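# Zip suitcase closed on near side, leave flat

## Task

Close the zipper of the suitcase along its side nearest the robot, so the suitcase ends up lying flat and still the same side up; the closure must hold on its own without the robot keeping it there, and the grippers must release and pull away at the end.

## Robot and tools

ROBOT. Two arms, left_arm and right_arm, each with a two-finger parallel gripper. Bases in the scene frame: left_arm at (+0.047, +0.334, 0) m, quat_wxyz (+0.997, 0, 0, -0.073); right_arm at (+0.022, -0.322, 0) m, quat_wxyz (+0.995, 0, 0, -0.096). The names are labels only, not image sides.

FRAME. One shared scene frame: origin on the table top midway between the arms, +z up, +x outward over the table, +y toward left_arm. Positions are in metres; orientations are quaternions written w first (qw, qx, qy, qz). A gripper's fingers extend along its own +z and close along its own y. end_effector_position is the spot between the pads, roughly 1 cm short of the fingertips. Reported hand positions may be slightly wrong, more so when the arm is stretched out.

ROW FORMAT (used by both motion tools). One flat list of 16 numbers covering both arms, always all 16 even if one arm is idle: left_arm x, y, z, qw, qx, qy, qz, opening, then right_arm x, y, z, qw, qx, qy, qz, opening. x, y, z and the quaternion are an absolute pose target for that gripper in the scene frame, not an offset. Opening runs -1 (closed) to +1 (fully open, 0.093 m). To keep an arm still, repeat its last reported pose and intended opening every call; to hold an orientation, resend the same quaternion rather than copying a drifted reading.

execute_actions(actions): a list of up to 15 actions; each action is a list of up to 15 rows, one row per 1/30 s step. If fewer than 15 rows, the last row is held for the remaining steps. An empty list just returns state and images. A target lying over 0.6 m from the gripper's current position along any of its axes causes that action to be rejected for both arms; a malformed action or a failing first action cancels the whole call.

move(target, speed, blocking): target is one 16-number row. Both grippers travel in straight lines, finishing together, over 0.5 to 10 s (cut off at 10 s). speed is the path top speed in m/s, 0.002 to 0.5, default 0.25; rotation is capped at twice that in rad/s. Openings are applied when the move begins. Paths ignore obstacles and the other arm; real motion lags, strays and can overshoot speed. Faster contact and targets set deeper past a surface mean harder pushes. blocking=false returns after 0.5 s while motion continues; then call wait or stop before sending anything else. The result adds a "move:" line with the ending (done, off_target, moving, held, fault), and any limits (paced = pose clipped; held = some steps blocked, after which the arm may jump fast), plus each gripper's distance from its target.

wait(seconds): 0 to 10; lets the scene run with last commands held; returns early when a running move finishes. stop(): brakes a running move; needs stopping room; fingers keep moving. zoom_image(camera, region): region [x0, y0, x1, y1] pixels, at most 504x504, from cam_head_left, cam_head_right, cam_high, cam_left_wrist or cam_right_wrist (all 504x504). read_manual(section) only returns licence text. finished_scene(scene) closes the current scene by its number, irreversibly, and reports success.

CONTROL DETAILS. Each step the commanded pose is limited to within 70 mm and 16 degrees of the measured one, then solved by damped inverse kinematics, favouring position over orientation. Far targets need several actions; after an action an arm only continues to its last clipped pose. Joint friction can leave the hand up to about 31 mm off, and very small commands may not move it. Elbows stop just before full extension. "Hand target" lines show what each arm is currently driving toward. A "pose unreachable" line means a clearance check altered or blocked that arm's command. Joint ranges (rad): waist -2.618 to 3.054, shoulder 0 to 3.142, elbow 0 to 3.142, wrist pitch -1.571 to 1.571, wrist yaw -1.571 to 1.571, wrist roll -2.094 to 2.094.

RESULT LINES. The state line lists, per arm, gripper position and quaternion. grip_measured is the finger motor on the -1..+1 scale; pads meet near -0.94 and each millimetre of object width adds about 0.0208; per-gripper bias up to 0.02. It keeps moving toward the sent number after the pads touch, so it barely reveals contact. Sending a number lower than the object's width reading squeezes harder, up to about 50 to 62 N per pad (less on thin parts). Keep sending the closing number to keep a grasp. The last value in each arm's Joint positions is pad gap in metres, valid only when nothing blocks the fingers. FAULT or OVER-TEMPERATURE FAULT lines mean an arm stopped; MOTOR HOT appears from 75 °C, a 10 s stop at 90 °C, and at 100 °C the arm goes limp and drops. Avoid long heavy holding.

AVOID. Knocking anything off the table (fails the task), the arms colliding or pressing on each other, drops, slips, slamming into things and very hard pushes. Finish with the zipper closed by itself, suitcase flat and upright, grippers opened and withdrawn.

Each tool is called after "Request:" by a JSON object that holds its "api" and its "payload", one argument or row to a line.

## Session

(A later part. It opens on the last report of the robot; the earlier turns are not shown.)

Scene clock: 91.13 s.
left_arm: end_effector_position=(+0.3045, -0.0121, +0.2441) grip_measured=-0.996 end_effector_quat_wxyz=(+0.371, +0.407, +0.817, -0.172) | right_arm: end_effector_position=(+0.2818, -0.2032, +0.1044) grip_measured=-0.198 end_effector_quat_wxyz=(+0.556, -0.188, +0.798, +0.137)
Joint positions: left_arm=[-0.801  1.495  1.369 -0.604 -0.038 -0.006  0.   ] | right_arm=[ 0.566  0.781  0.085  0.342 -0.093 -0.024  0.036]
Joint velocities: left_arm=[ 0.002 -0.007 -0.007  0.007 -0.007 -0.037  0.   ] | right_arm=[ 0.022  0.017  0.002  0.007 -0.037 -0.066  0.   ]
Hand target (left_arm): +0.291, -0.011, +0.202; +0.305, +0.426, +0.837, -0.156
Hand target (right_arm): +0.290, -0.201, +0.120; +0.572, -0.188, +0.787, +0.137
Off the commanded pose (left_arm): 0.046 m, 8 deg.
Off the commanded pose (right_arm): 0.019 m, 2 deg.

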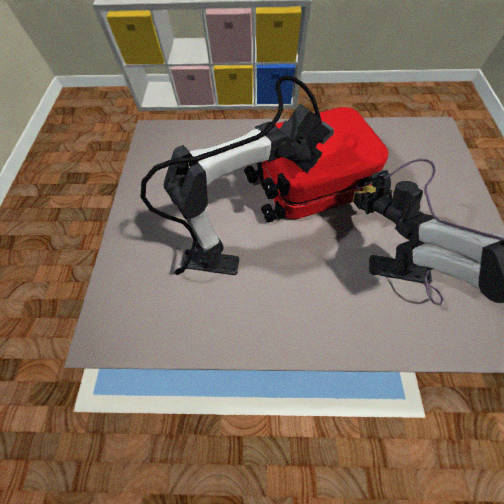

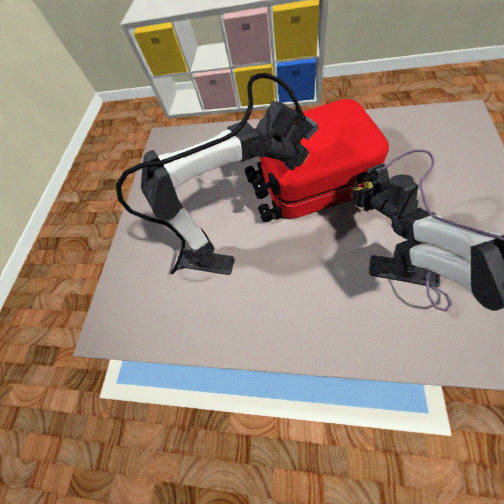

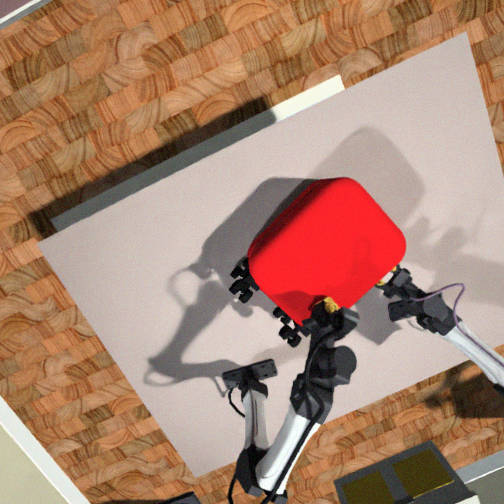

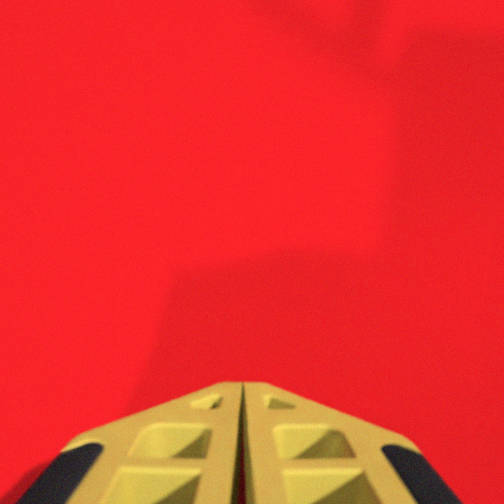

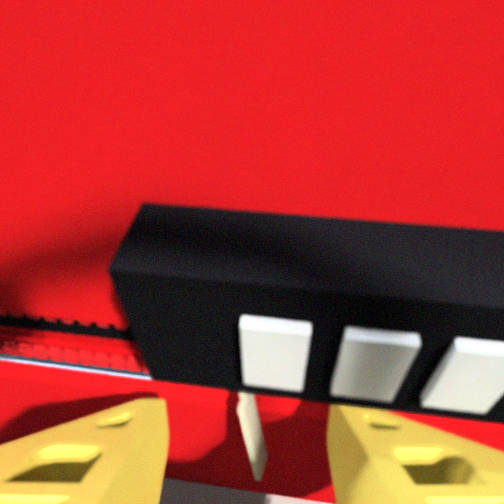

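Request:
{"api": "execute_actions", "payload": {
  "actions": [
    [[0.291,-0.012,0.2,0.305,0.427,0.837,-0.155,-1,0.293,-0.1998,0.120,0.5718,-0.1888,0.7867,0.1372,-0.3],[0.291,-0.012,0.2,0.305,0.427,0.837,-0.155,-1,0.294,-0.1994,0.120,0.5718,-0.1888,0.7867,0.1372,-0.35],[0.291,-0.012,0.2,0.305,0.427,0.837,-0.155,-1,0.295,-0.199,0.120,0.5718,-0.1888,0.7867,0.1372,-0.4],[0.291,-0.012,0.2,0.305,0.427,0.837,-0.155,-1,0.296,-0.1986,0.120,0.5718,-0.1888,0.7867,0.1372,-0.45],[0.291,-0.012,0.2,0.305,0.427,0.837,-0.155,-1,0.297,-0.1982,0.120,0.5718,-0.1888,0.7867,0.1372,-0.5]],
    [[0.291,-0.012,0.2,0.305,0.427,0.837,-0.155,-1,0.297,-0.1982,0.120,0.5718,-0.1888,0.7867,0.1372,-0.6],[0.291,-0.012,0.2,0.305,0.427,0.837,-0.155,-1,0.297,-0.1982,0.120,0.5718,-0.1888,0.7867,0.1372,-0.65],[0.291,-0.012,0.2,0.305,0.427,0.837,-0.155,-1,0.297,-0.1982,0.120,0.5718,-0.1888,0.7867,0.1372,-0.7],[0.291,-0.012,0.2,0.305,0.427,0.837,-0.155,-1,0.297,-0.1982,0.120,0.5718,-0.1888,0.7867,0.1372,-0.75],[0.291,-0.012,0.2,0.305,0.427,0.837,-0.155,-1,0.297,-0.1982,0.120,0.5718,-0.1888,0.7867,0.1372,-0.8],[0.291,-0.012,0.2,0.305,0.427,0.837,-0.155,-1,0.297,-0.1982,0.120,0.5718,-0.1888,0.7867,0.1372,-0.85],[0.291,-0.012,0.2,0.305,0.427,0.837,-0.155,-1,0.297,-0.1982,0.120,0.5718,-0.1888,0.7867,0.1372,-0.9],[0.291,-0.012,0.2,0.305,0.427,0.837,-0.155,-1,0.297,-0.1982,0.120,0.5718,-0.1888,0.7867,0.1372,-0.95],[0.291,-0.012,0.2,0.305,0.427,0.837,-0.155,-1,0.297,-0.1982,0.120,0.5718,-0.1888,0.7867,0.1372,-1]]
  ]
}}

Scene clock: 94.43 s.
left_arm: end_effector_position=(+0.3047, -0.0123, +0.2440) grip_measured=-0.996 end_effector_quat_wxyz=(+0.371, +0.407, +0.817, -0.172) | right_arm: end_effector_position=(+0.2866, -0.2001, +0.1052) grip_measured=-0.986 end_effector_quat_wxyz=(+0.554, -0.191, +0.798, +0.141)
Joint positions: left_arm=[-0.801  1.495  1.369 -0.603 -0.039 -0.006  0.   ] | right_arm=[ 0.56   0.836  0.099  0.38  -0.11  -0.026  0.   ]
Joint velocities: left_arm=[-0.012 -0.002 -0.002 -0.007 -0.007  0.007  0.   ] | right_arm=[-0.002  0.007  0.012  0.022  0.051 -0.081  0.   ]
Hand target (left_arm): +0.291, -0.011, +0.202; +0.305, +0.426, +0.837, -0.156
Hand target (right_arm): +0.296, -0.199, +0.121; +0.572, -0.188, +0.787, +0.137
Off the commanded pose (left_arm): 0.046 m, 8 deg.
Off the commanded pose (right_arm): 0.018 m, 2 deg.

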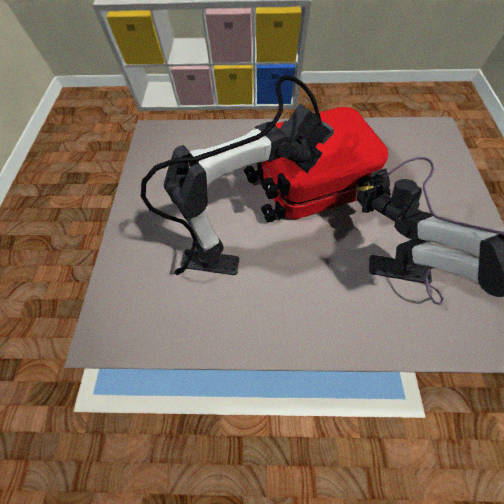

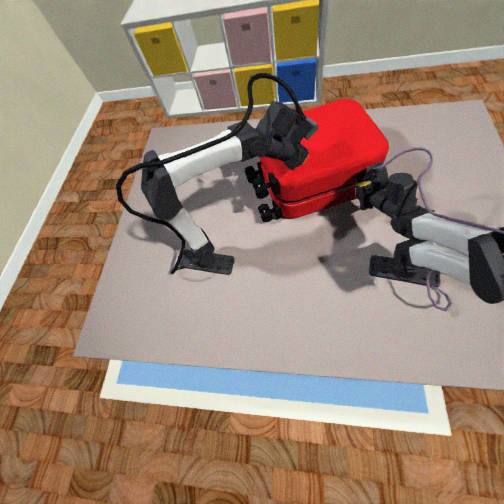

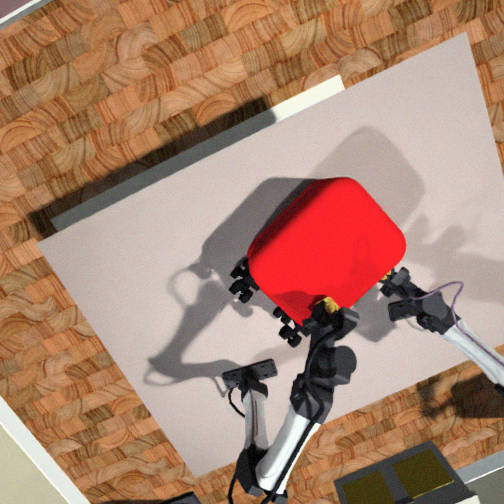

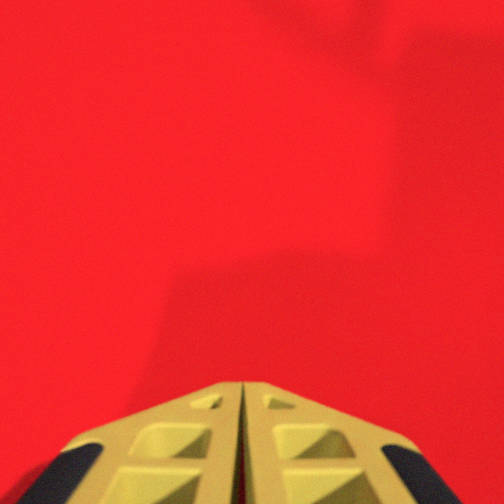

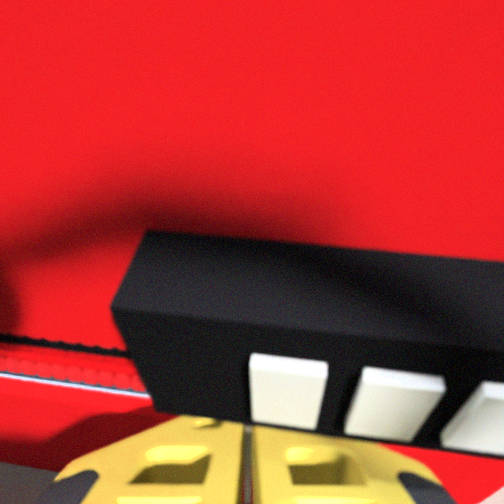

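Request:
{"api": "execute_actions", "payload": {
  "actions": [
    [[0.291,-0.012,0.192,0.305,0.427,0.837,-0.155,-1,0.2962,-0.1963,0.120,0.5718,-0.1888,0.7867,0.1372,-1],[0.291,-0.012,0.192,0.305,0.427,0.837,-0.155,-1,0.2954,-0.1945,0.120,0.5718,-0.1888,0.7867,0.1372,-1],[0.291,-0.012,0.192,0.305,0.427,0.837,-0.155,-1,0.2946,-0.1926,0.120,0.5705,-0.1957,0.785,0.1422,-1],[0.291,-0.012,0.192,0.305,0.427,0.837,-0.155,-1,0.2938,-0.1908,0.120,0.5705,-0.1957,0.785,0.1422,-1],[0.291,-0.012,0.192,0.305,0.427,0.837,-0.155,-1,0.2930,-0.1889,0.120,0.5692,-0.2026,0.7832,0.1472,-1],[0.291,-0.012,0.192,0.305,0.427,0.837,-0.155,-1,0.2922,-0.1871,0.120,0.5692,-0.2026,0.7832,0.1472,-1],[0.291,-0.012,0.192,0.305,0.427,0.837,-0.155,-1,0.2914,-0.1852,0.120,0.568,-0.2094,0.7814,0.1522,-1],[0.291,-0.012,0.192,0.305,0.427,0.837,-0.155,-1,0.2906,-0.1834,0.120,0.568,-0.2094,0.7814,0.1522,-1],[0.291,-0.012,0.192,0.305,0.427,0.837,-0.155,-1,0.2898,-0.1815,0.120,0.5666,-0.2162,0.7796,0.1571,-1],[0.291,-0.012,0.192,0.305,0.427,0.837,-0.155,-1,0.2890,-0.1797,0.120,0.5666,-0.2162,0.7796,0.1571,-1],[0.291,-0.012,0.192,0.305,0.427,0.837,-0.155,-1,0.2882,-0.1778,0.120,0.5652,-0.223,0.7777,0.1621,-1],[0.291,-0.012,0.192,0.305,0.427,0.837,-0.155,-1,0.2875,-0.1760,0.120,0.5652,-0.223,0.7777,0.1621,-1],[0.291,-0.012,0.192,0.305,0.427,0.837,-0.155,-1,0.2868,-0.1741,0.120,0.5638,-0.2298,0.7757,0.167,-1],[0.291,-0.012,0.192,0.305,0.427,0.837,-0.155,-1,0.2861,-0.1722,0.120,0.5638,-0.2298,0.7757,0.167,-1],[0.291,-0.012,0.192,0.305,0.427,0.837,-0.155,-1,0.2854,-0.1703,0.120,0.5623,-0.2366,0.7736,0.1719,-1]],
    [[0.291,-0.012,0.192,0.305,0.427,0.837,-0.155,-1,0.2847,-0.1684,0.120,0.5623,-0.2366,0.7736,0.1719,-1],[0.291,-0.012,0.192,0.305,0.427,0.837,-0.155,-1,0.2840,-0.1665,0.120,0.5608,-0.2433,0.7715,0.1768,-1],[0.291,-0.012,0.192,0.305,0.427,0.837,-0.155,-1,0.2833,-0.1646,0.120,0.5608,-0.2433,0.7715,0.1768,-1],[0.291,-0.012,0.192,0.305,0.427,0.837,-0.155,-1,0.2826,-0.1627,0.120,0.5608,-0.2433,0.7715,0.1768,-1],[0.291,-0.012,0.192,0.305,0.427,0.837,-0.155,-1,0.2819,-0.1608,0.120,0.5608,-0.2433,0.7715,0.1768,-1],[0.291,-0.012,0.192,0.305,0.427,0.837,-0.155,-1,0.2812,-0.1589,0.120,0.5608,-0.2433,0.7715,0.1768,-1],[0.291,-0.012,0.192,0.305,0.427,0.837,-0.155,-1,0.2805,-0.1570,0.120,0.5608,-0.2433,0.7715,0.1768,-1],[0.291,-0.012,0.192,0.305,0.427,0.837,-0.155,-1,0.2798,-0.1551,0.120,0.5608,-0.2433,0.7715,0.1768,-1],[0.291,-0.012,0.192,0.305,0.427,0.837,-0.155,-1,0.2791,-0.1532,0.120,0.5608,-0.2433,0.7715,0.1768,-1],[0.291,-0.012,0.192,0.305,0.427,0.837,-0.155,-1,0.2784,-0.1513,0.120,0.5608,-0.2433,0.7715,0.1768,-1]]
  ]
}}

Scene clock: 101.70 s.
left_arm: end_effector_position=(+0.3064, -0.0110, +0.2432) grip_measured=-0.996 end_effector_quat_wxyz=(+0.373, +0.404, +0.818, -0.166) | right_arm: end_effector_position=(+0.2834, -0.1927, +0.1053) grip_measured=-0.986 end_effector_quat_wxyz=(+0.562, -0.191, +0.798, +0.103)
Joint positions: left_arm=[-0.801  1.495  1.366 -0.601 -0.051 -0.006  0.   ] | right_arm=[ 0.701  0.836  0.099  0.382  0.087 -0.022  0.   ]
Joint velocities: left_arm=[ 0.007 -0.002 -0.002 -0.022 -0.022  0.007  0.   ] | right_arm=[ 0.051  0.007 -0.012  0.022  0.154  0.037  0.   ]
Hand target (left_arm): +0.291, -0.010, +0.195; +0.305, +0.425, +0.838, -0.156
Hand target (right_arm): +0.274, -0.157, +0.122; +0.562, -0.242, +0.772, +0.174
Off the commanded pose (left_arm): 0.053 m, 9 deg.
Off the commanded pose (right_arm): 0.044 m, 11 deg.

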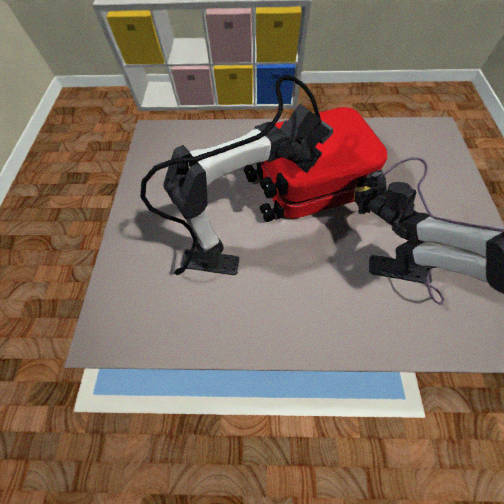

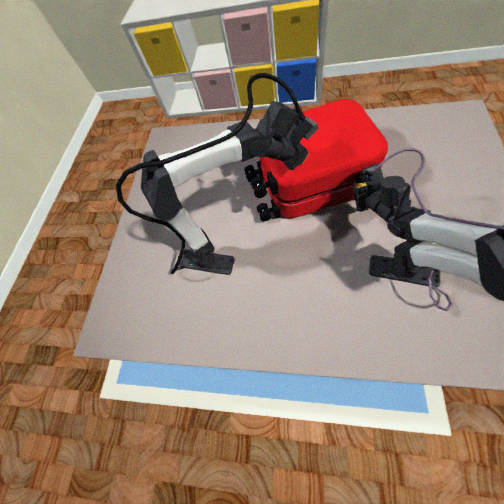

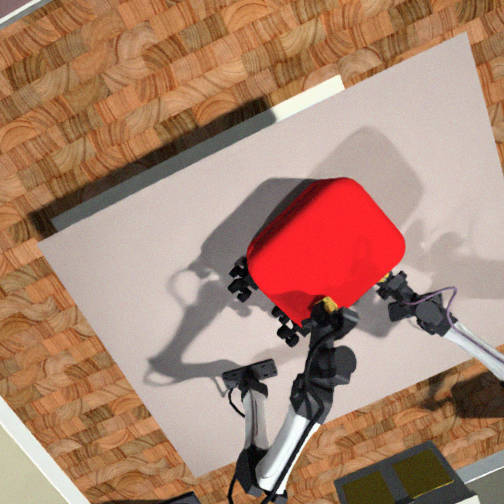

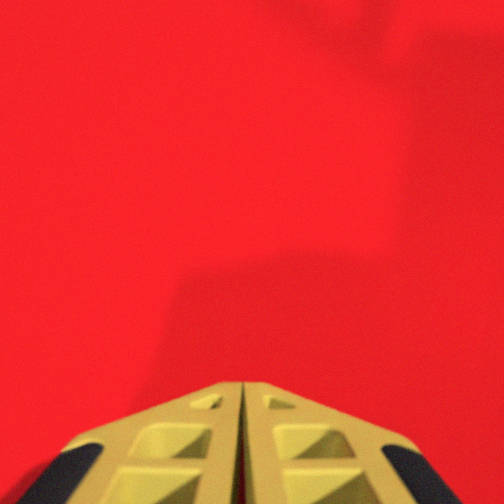

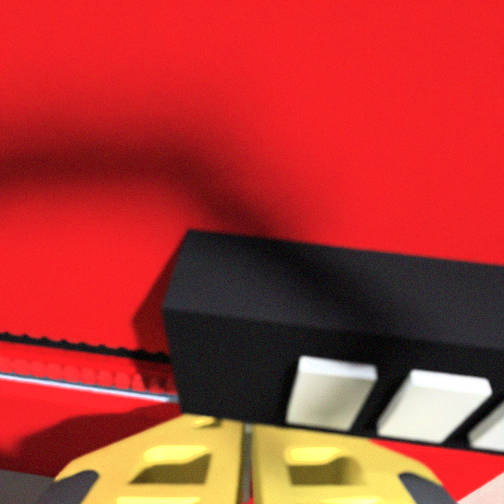

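Request:
{"api": "execute_actions", "payload": {
  "actions": [
    [[0.292,-0.016,0.190,0.305,0.427,0.837,-0.155,-1,0.2784,-0.1513,0.120,0.5608,-0.2433,0.7715,0.1768,-1],[0.293,-0.020,0.189,0.305,0.427,0.837,-0.155,-1,0.2784,-0.1513,0.120,0.5608,-0.2433,0.7715,0.1768,-1],[0.294,-0.024,0.188,0.305,0.427,0.837,-0.155,-1,0.2779,-0.1499,0.120,0.5608,-0.2433,0.7715,0.1768,-1],[0.295,-0.028,0.187,0.305,0.427,0.837,-0.155,-1,0.2774,-0.1485,0.120,0.5592,-0.25,0.7694,0.1817,-1],[0.295,-0.032,0.186,0.305,0.427,0.837,-0.155,-1,0.2769,-0.1471,0.120,0.5592,-0.25,0.7694,0.1817,-1],[0.295,-0.035,0.185,0.305,0.427,0.837,-0.155,-1,0.2764,-0.1457,0.120,0.5592,-0.25,0.7694,0.1817,-1],[0.295,-0.035,0.185,0.305,0.427,0.837,-0.155,-1,0.2759,-0.1443,0.120,0.5576,-0.2567,0.7672,0.1866,-1],[0.295,-0.035,0.185,0.305,0.427,0.837,-0.155,-1,0.2754,-0.1429,0.120,0.5576,-0.2567,0.7672,0.1866,-1],[0.295,-0.035,0.185,0.305,0.427,0.837,-0.155,-1,0.2749,-0.1415,0.120,0.5576,-0.2567,0.7672,0.1866,-1],[0.295,-0.035,0.185,0.305,0.427,0.837,-0.155,-1,0.2744,-0.1401,0.120,0.556,-0.2634,0.7649,0.1914,-1],[0.295,-0.035,0.185,0.305,0.427,0.837,-0.155,-1,0.2739,-0.1387,0.120,0.556,-0.2634,0.7649,0.1914,-1],[0.295,-0.035,0.185,0.305,0.427,0.837,-0.155,-1,0.2734,-0.1373,0.120,0.556,-0.2634,0.7649,0.1914,-1],[0.295,-0.035,0.185,0.305,0.427,0.837,-0.155,-1,0.2729,-0.1359,0.120,0.556,-0.2634,0.7649,0.1914,-1],[0.295,-0.035,0.185,0.305,0.427,0.837,-0.155,-1,0.2724,-0.1345,0.120,0.556,-0.2634,0.7649,0.1914,-1],[0.295,-0.035,0.185,0.305,0.427,0.837,-0.155,-1,0.2719,-0.1331,0.120,0.556,-0.2634,0.7649,0.1914,-1]],
    [[0.295,-0.035,0.185,0.305,0.427,0.837,-0.155,-1,0.2714,-0.1317,0.120,0.556,-0.2634,0.7649,0.1914,-1],[0.295,-0.035,0.185,0.305,0.427,0.837,-0.155,-1,0.2709,-0.1303,0.120,0.556,-0.2634,0.7649,0.1914,-1],[0.295,-0.035,0.185,0.305,0.427,0.837,-0.155,-1,0.2704,-0.1289,0.120,0.556,-0.2634,0.7649,0.1914,-1]]
  ]
}}

Scene clock: 107.13 s.
left_arm: end_effector_position=(+0.3138, -0.0202, +0.2429) grip_measured=-0.996 end_effector_quat_wxyz=(+0.388, +0.391, +0.820, -0.155) | right_arm: end_effector_position=(+0.2774, -0.1794, +0.1050) grip_measured=-0.986 end_effector_quat_wxyz=(+0.562, -0.200, +0.797, +0.099)
Joint positions: left_arm=[-0.82   1.53   1.384 -0.568 -0.107 -0.029  0.   ] | right_arm=[ 0.802  0.855  0.108  0.384  0.177 -0.004  0.   ]
Joint velocities: left_arm=[ 0.002 -0.002 -0.002  0.037 -0.007  0.007  0.   ] | right_arm=[-0.002 -0.002  0.002  0.037 -0.007 -0.066  0.   ]
Hand target (left_arm): +0.293, -0.031, +0.188; +0.306, +0.424, +0.838, -0.155
Hand target (right_arm): +0.264, -0.137, +0.123; +0.558, -0.261, +0.765, +0.186
Off the commanded pose (left_arm): 0.063 m, 11 deg.
Off the commanded pose (right_arm): 0.053 m, 13 deg.

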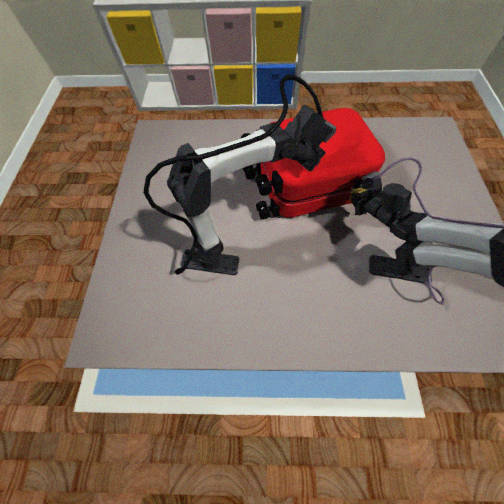

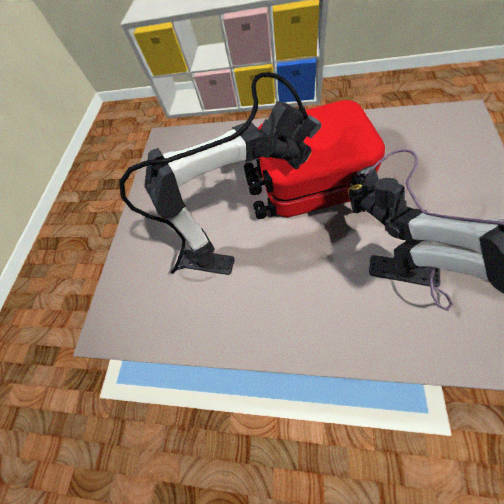

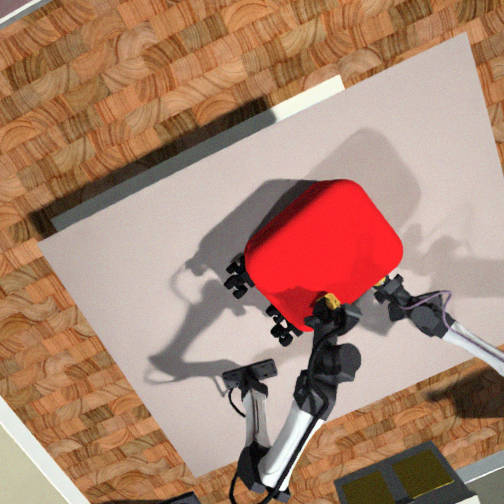

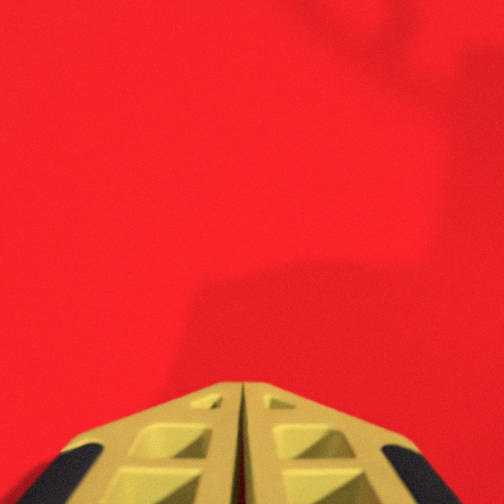

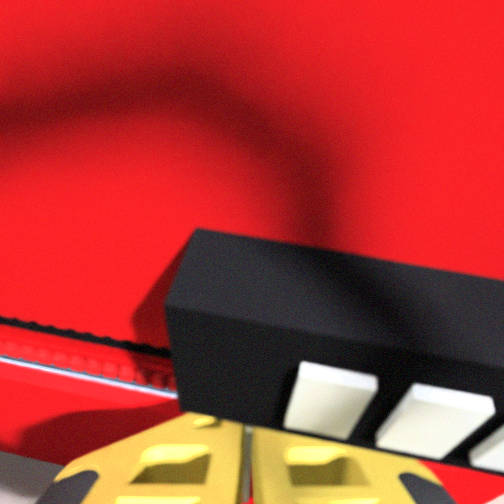

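Request:
{"api": "execute_actions", "payload": {
  "actions": [
    [[0.295,-0.035,0.185,0.305,0.427,0.837,-0.155,-1,0.2720,-0.135,0.120,0.5576,-0.2567,0.7672,0.1866,-1],[0.295,-0.035,0.185,0.305,0.427,0.837,-0.155,-1,0.2735,-0.141,0.120,0.5608,-0.2433,0.7715,0.1768,-1],[0.295,-0.035,0.185,0.305,0.427,0.837,-0.155,-1,0.275,-0.147,0.120,0.5623,-0.2366,0.7736,0.1719,-1],[0.295,-0.035,0.185,0.305,0.427,0.837,-0.155,-1,0.2765,-0.153,0.120,0.5638,-0.2298,0.7757,0.167,-1],[0.295,-0.035,0.185,0.305,0.427,0.837,-0.155,-1,0.278,-0.159,0.120,0.5666,-0.2162,0.7796,0.1571,-1],[0.295,-0.035,0.185,0.305,0.427,0.837,-0.155,-1,0.2795,-0.165,0.119,0.568,-0.2094,0.7814,0.1522,-1],[0.295,-0.035,0.185,0.305,0.427,0.837,-0.155,-1,0.281,-0.171,0.118,0.5705,-0.1957,0.785,0.1422,-1],[0.295,-0.035,0.185,0.305,0.427,0.837,-0.155,-1,0.282,-0.176,0.117,0.5718,-0.1888,0.7867,0.1372,-1]]
  ]
}}

Request:
{"api": "execute_actions", "payload": {
  "actions": [
    [[0.297,-0.030,0.20,0.305,0.427,0.837,-0.155,-1,0.282,-0.176,0.117,0.5718,-0.1888,0.7867,0.1372,-1],[0.298,-0.027,0.21,0.305,0.427,0.837,-0.155,-1,0.282,-0.176,0.117,0.5718,-0.1888,0.7867,0.1372,-1],[0.298,-0.024,0.22,0.305,0.427,0.837,-0.155,-1,0.282,-0.176,0.117,0.5718,-0.1888,0.7867,0.1372,-1],[0.298,-0.021,0.23,0.305,0.427,0.837,-0.155,-1,0.282,-0.176,0.117,0.5718,-0.1888,0.7867,0.1372,-1],[0.298,-0.018,0.24,0.305,0.427,0.837,-0.155,-1,0.282,-0.176,0.117,0.5718,-0.1888,0.7867,0.1372,-1],[0.298,-0.015,0.25,0.305,0.427,0.837,-0.155,-1,0.282,-0.176,0.117,0.5718,-0.1888,0.7867,0.1372,-1],[0.298,-0.012,0.26,0.305,0.427,0.837,-0.155,-1,0.282,-0.176,0.117,0.5718,-0.1888,0.7867,0.1372,-1],[0.298,-0.012,0.27,0.305,0.427,0.837,-0.155,-1,0.282,-0.176,0.117,0.5718,-0.1888,0.7867,0.1372,-1],[0.298,-0.012,0.28,0.305,0.427,0.837,-0.155,-1,0.282,-0.176,0.117,0.5718,-0.1888,0.7867,0.1372,-1],[0.298,-0.012,0.29,0.305,0.427,0.837,-0.155,-1,0.282,-0.176,0.117,0.5718,-0.1888,0.7867,0.1372,-1]],
    [[0.298,-0.012,0.29,0.305,0.427,0.837,-0.155,-1,0.282,-0.176,0.117,0.5718,-0.1888,0.7867,0.1372,-1]]
  ]
}}

Scene clock: 112.97 s.
left_arm: end_effector_position=(+0.3148, -0.0211, +0.2431) grip_measured=-0.996 end_effector_quat_wxyz=(+0.390, +0.389, +0.820, -0.155) | right_arm: end_effector_position=(+0.2800, -0.1826, +0.1051) grip_measured=-0.986 end_effector_quat_wxyz=(+0.558, -0.189, +0.800, +0.116)
Joint positions: left_arm=[-0.82   1.533  1.384 -0.562 -0.109 -0.029  0.   ] | right_arm=[0.754 0.855 0.108 0.387 0.118 0.017 0.   ]
Joint velocities: left_arm=[-0.007 -0.007  0.002 -0.051 -0.022 -0.007  0.   ] | right_arm=[-0.032 -0.007  0.002  0.051  0.022 -0.037  0.   ]
Hand target (left_arm): +0.294, -0.031, +0.188; +0.306, +0.424, +0.838, -0.156
Hand target (right_arm): +0.282, -0.176, +0.117; +0.572, -0.189, +0.787, +0.136
Off the commanded pose (left_arm): 0.063 m, 11 deg.
Off the commanded pose (right_arm): 0.014 m, 3 deg.

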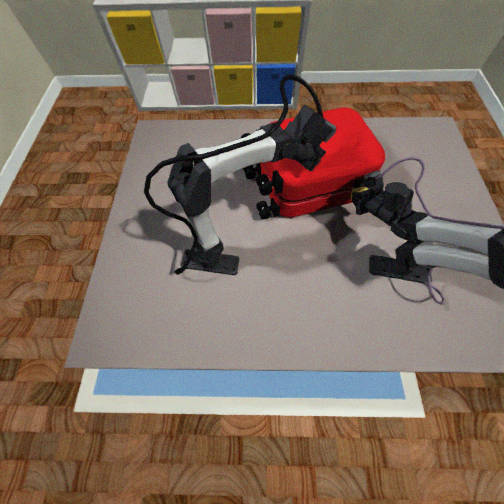

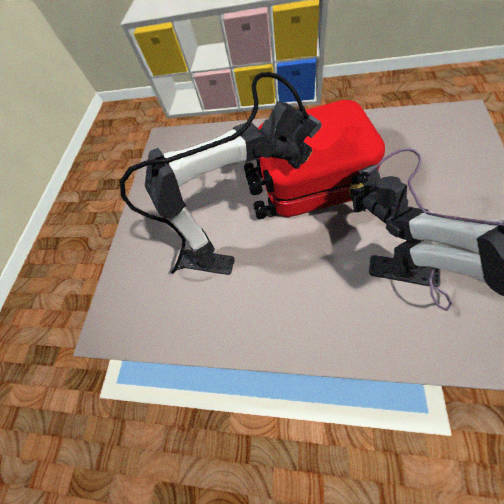

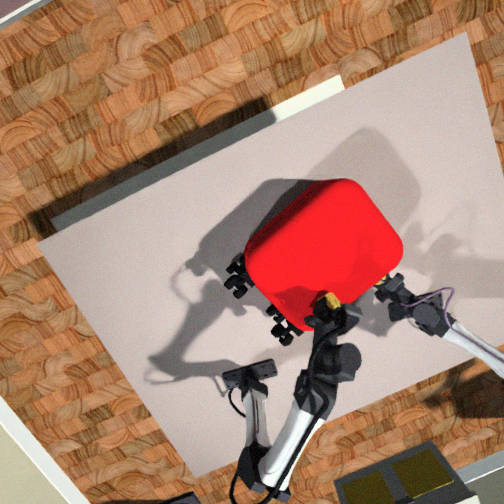

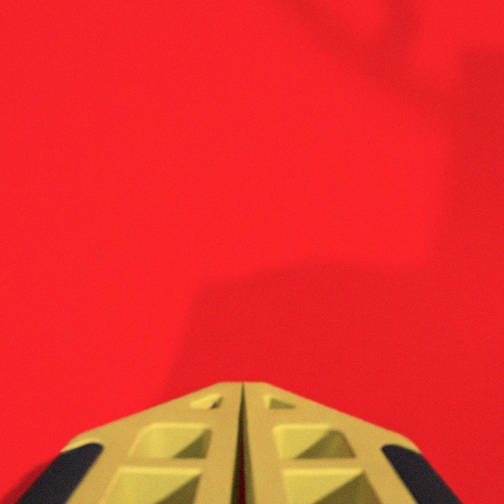

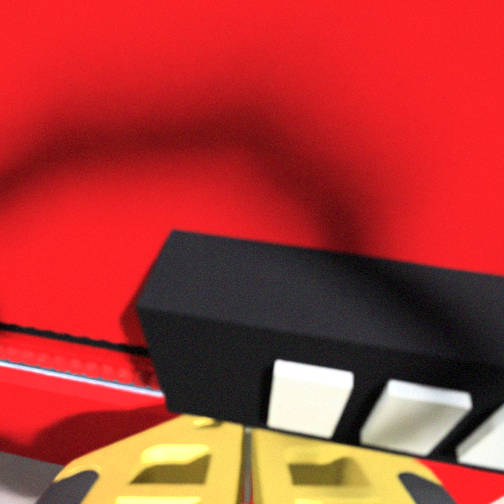

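Scene clock: 113.97 s.
left_arm: end_effector_position=(+0.2967, -0.0132, +0.2936) grip_measured=-0.996 end_effector_quat_wxyz=(+0.313, +0.423, +0.835, -0.159) | right_arm: end_effector_position=(+0.2801, -0.1826, +0.1051) grip_measured=-0.986 end_effector_quat_wxyz=(+0.558, -0.188, +0.800, +0.117)
Joint positions: left_arm=[-0.805  1.632  1.795 -1.017 -0.008 -0.01   0.   ] | right_arm=[0.752 0.855 0.108 0.387 0.115 0.019 0.   ]
Joint velocities: left_arm=[ 0.002 -0.007 -0.022 -0.037  0.022 -0.007  0.   ] | right_arm=[-0.012  0.007  0.007 -0.022  0.007 -0.066  0.   ]
Hand target (left_arm): +0.298, -0.012, +0.290; +0.305, +0.427, +0.837, -0.156
Hand target (right_arm): +0.282, -0.176, +0.117; +0.572, -0.189, +0.787, +0.137
Off the commanded pose (left_arm): 0.004 m, 1 deg.
Off the commanded pose (right_arm): 0.014 m, 3 deg.

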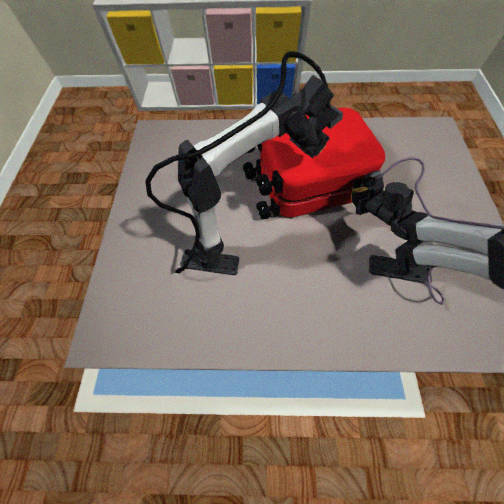

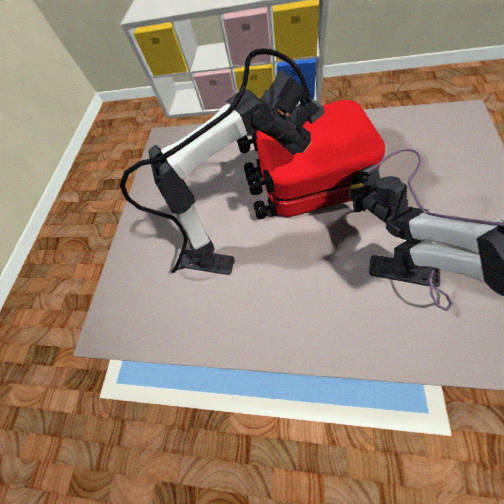

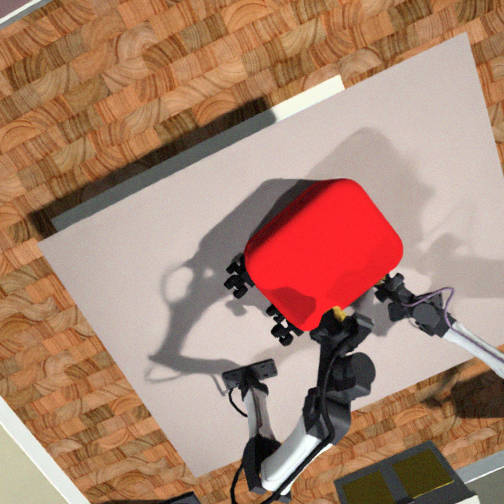

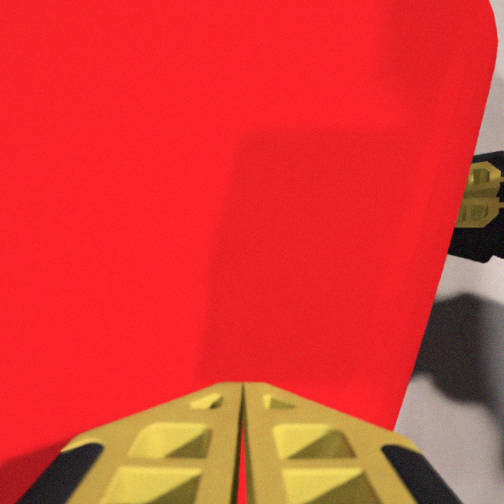

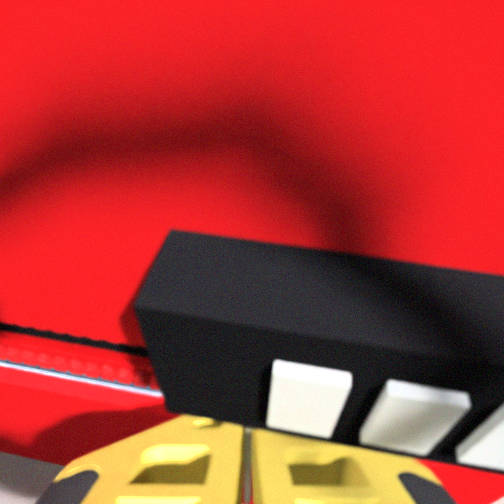

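Request:
{"api": "zoom_image", "payload": {
  "camera": "cam_high",
  "region": [200, 220, 360, 380]
}}

Request:
{"api": "zoom_image", "payload": {
  "camera": "cam_head_right",
  "region": [220, 120, 380, 240]
}}

Region (200, 220, 360, 380) of cam_high's 504x504 image, scaled by 3.150, with more detail than that image has.

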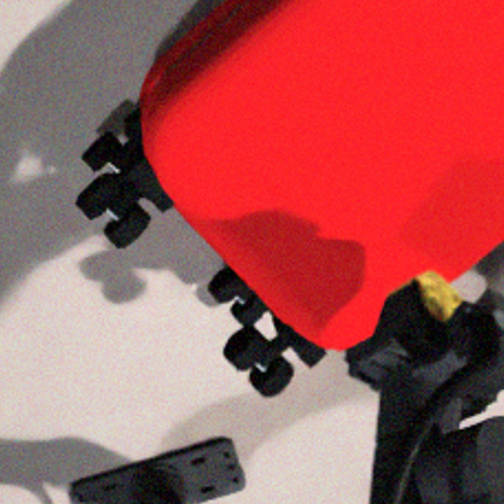

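Region (220, 120, 380, 240) of cam_head_right's 504x504 image, scaled by 3.150, with more detail than that image has; it fills the top 378 rows of this view, and the rest is white.

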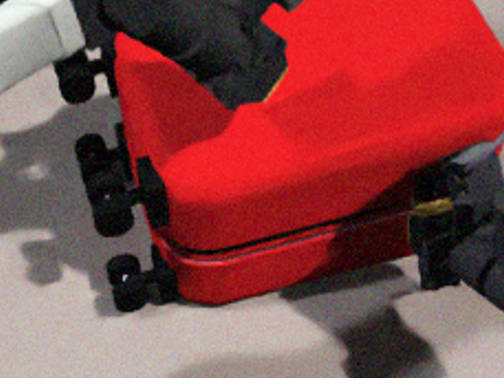

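Request:
{"api": "move", "payload": {
  "target": [0.228,0.165,0.29,0.4454,0.4716,0.6992,-0.3005,1,0.282,-0.18,0.112,0.565,-0.1888,0.793,0.127,-1],
  "speed": 0.2
}}

Request:
{"api": "move", "payload": {
  "target": [0.225,0.175,0.25,0.4454,0.4716,0.6992,-0.3005,1,0.282,-0.18,0.112,0.565,-0.1888,0.793,0.127,-1],
  "speed": 0.1
}}

Scene clock: 125.50 s.
left_arm: end_effector_position=(+0.2289, +0.1623, +0.2950) grip_measured=+0.994 end_effector_quat_wxyz=(+0.460, +0.475, +0.692, -0.289) | right_arm: end_effector_position=(+0.2801, -0.1828, +0.1049) grip_measured=-0.986 end_effector_quat_wxyz=(+0.557, -0.188, +0.800, +0.118)
Joint positions: left_arm=[-0.102  0.799  0.989 -0.826  0.808  0.53   0.093] | right_arm=[0.749 0.855 0.108 0.386 0.11  0.019 0.   ]
Joint velocities: left_arm=[ 0.002  0.012  0.007 -0.066  0.007  0.007 -0.001] | right_arm=[-0.012 -0.002 -0.002 -0.037  0.066 -0.066  0.   ]
Hand target (left_arm): +0.228, +0.163, +0.288; +0.449, +0.475, +0.697, -0.294
Hand target (right_arm): +0.282, -0.180, +0.112; +0.565, -0.189, +0.793, +0.127
Off the commanded pose (left_arm): 0.006 m, 2 deg.
Off the commanded pose (right_arm): 0.008 m, 2 deg.
move: done

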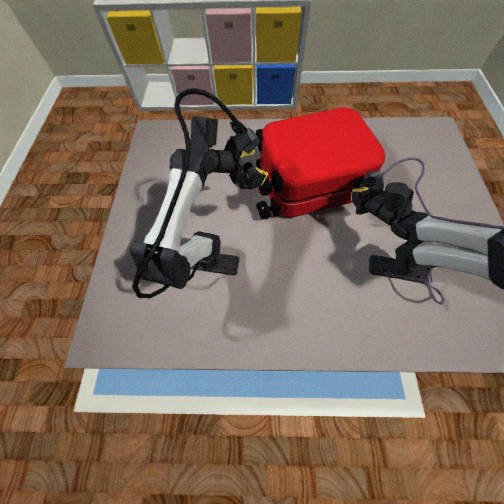

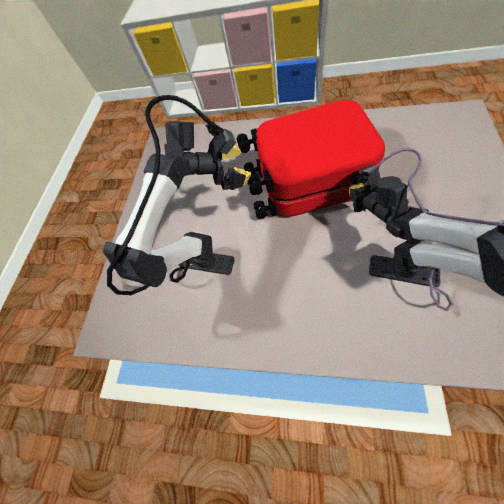

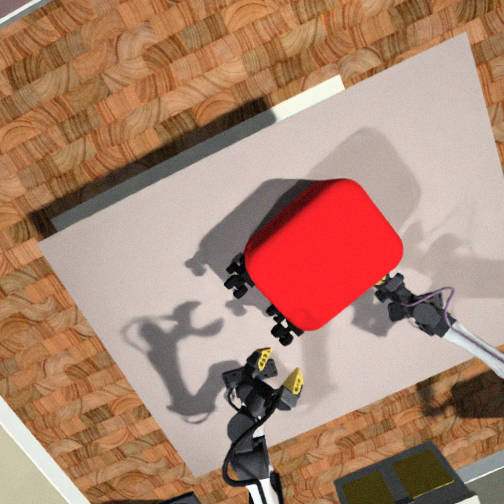

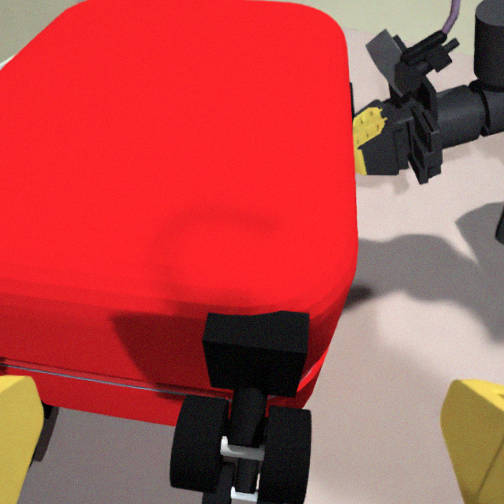

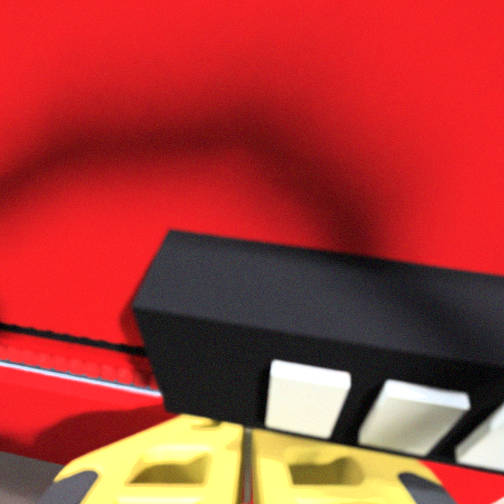

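Scene clock: 126.47 s.
left_arm: end_effector_position=(+0.2288, +0.1732, +0.2517) grip_measured=+0.994 end_effector_quat_wxyz=(+0.441, +0.469, +0.703, -0.301) | right_arm: end_effector_position=(+0.2801, -0.1828, +0.1049) grip_measured=-0.986 end_effector_quat_wxyz=(+0.557, -0.188, +0.800, +0.118)
Joint positions: left_arm=[-0.011  0.776  0.842 -0.814  0.886  0.612  0.093] | right_arm=[0.749 0.855 0.108 0.386 0.11  0.019 0.   ]
Joint velocities: left_arm=[-0.012  0.002 -0.007 -0.022  0.037  0.007 -0.   ] | right_arm=[ 0.002  0.002  0.017 -0.037 -0.007  0.007  0.   ]
Hand target (left_arm): +0.226, +0.174, +0.250; +0.446, +0.471, +0.699, -0.300
Hand target (right_arm): +0.282, -0.180, +0.112; +0.565, -0.189, +0.793, +0.127
Off the commanded pose (left_arm): 0.005 m, 1 deg.
Off the commanded pose (right_arm): 0.008 m, 2 deg.
move: done

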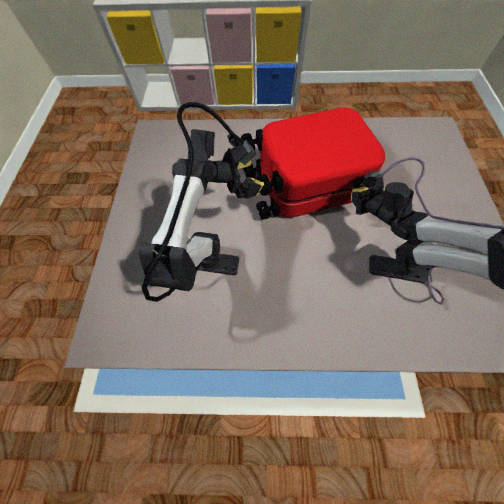

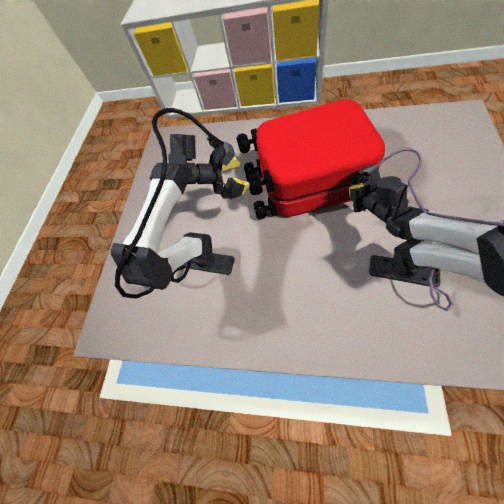

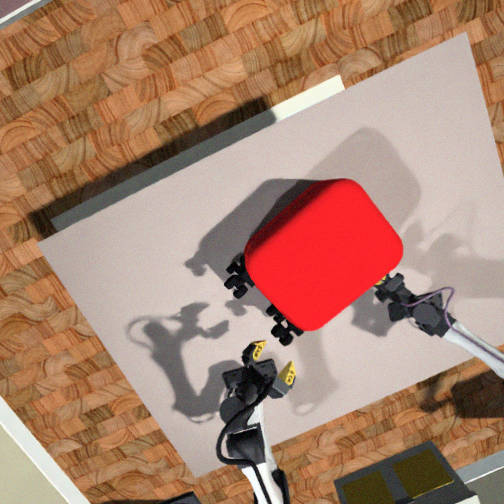

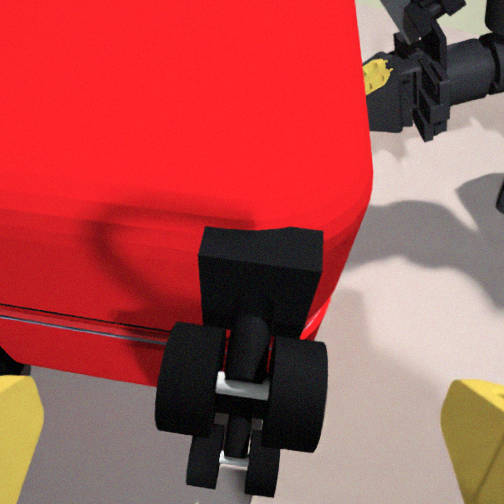

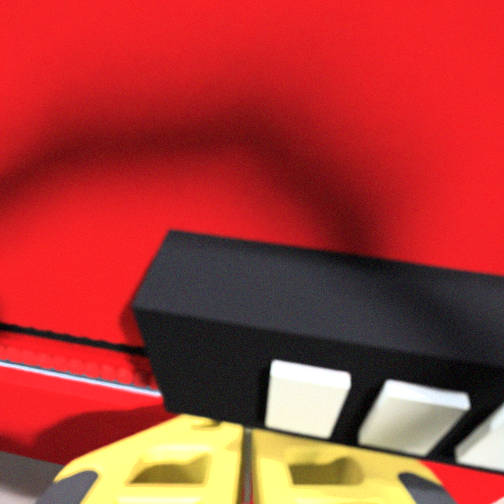

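Request:
{"api": "move", "payload": {
  "target": [0.241,0.134,0.183,0.4291,0.5076,0.6735,-0.3233,1,0.282,-0.18,0.112,0.565,-0.1888,0.793,0.127,-1],
  "speed": 0.08
}}

Scene clock: 131.17 s.
left_arm: end_effector_position=(+0.2428, +0.1350, +0.1948) grip_measured=+0.994 end_effector_quat_wxyz=(+0.443, +0.511, +0.663, -0.321) | right_arm: end_effector_position=(+0.2801, -0.1828, +0.1049) grip_measured=-0.986 end_effector_quat_wxyz=(+0.557, -0.188, +0.800, +0.118)
Joint positions: left_arm=[-0.178  0.868  0.597 -0.382  0.849  0.55   0.093] | right_arm=[0.749 0.855 0.108 0.386 0.11  0.019 0.   ]
Joint velocities: left_arm=[-0.012  0.002 -0.012 -0.037  0.037  0.007  0.   ] | right_arm=[-0.012 -0.022 -0.007  0.066  0.007 -0.007  0.   ]
Hand target (left_arm): +0.242, +0.134, +0.184; +0.429, +0.507, +0.673, -0.325
Hand target (right_arm): +0.282, -0.180, +0.112; +0.565, -0.189, +0.793, +0.127
Off the commanded pose (left_arm): 0.012 m, 2 deg.
Off the commanded pose (right_arm): 0.008 m, 2 deg.
move: off_target (left_arm)

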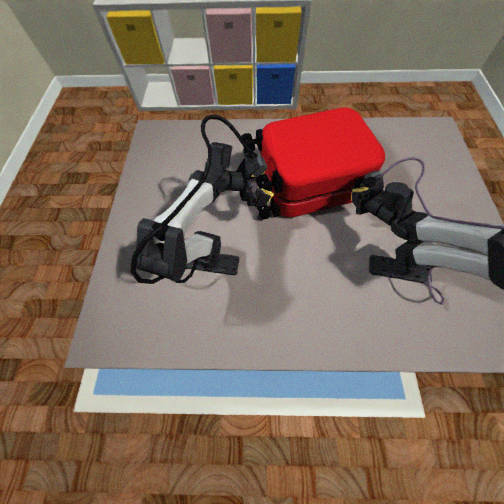

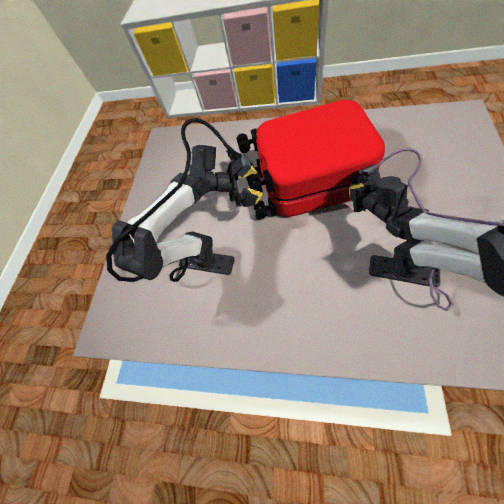

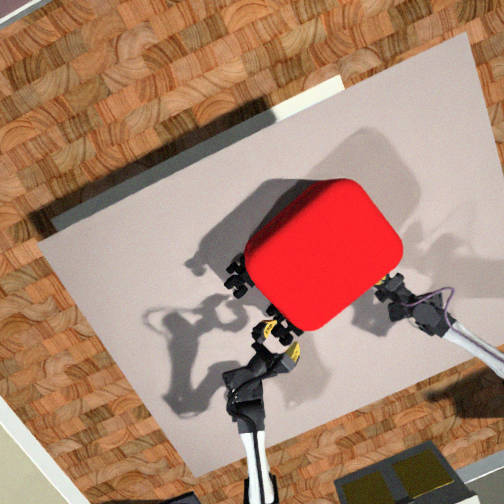

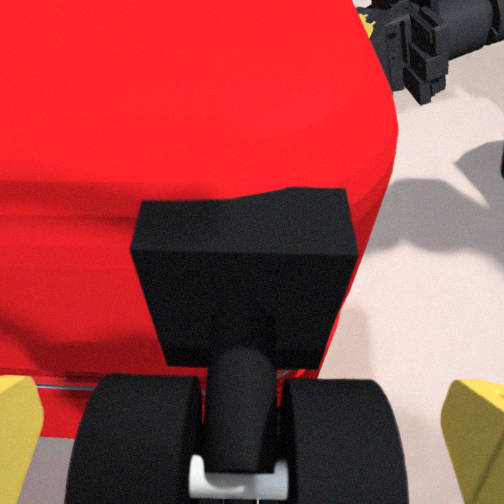

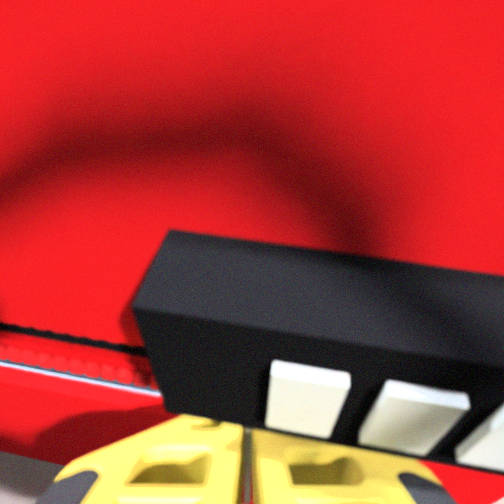

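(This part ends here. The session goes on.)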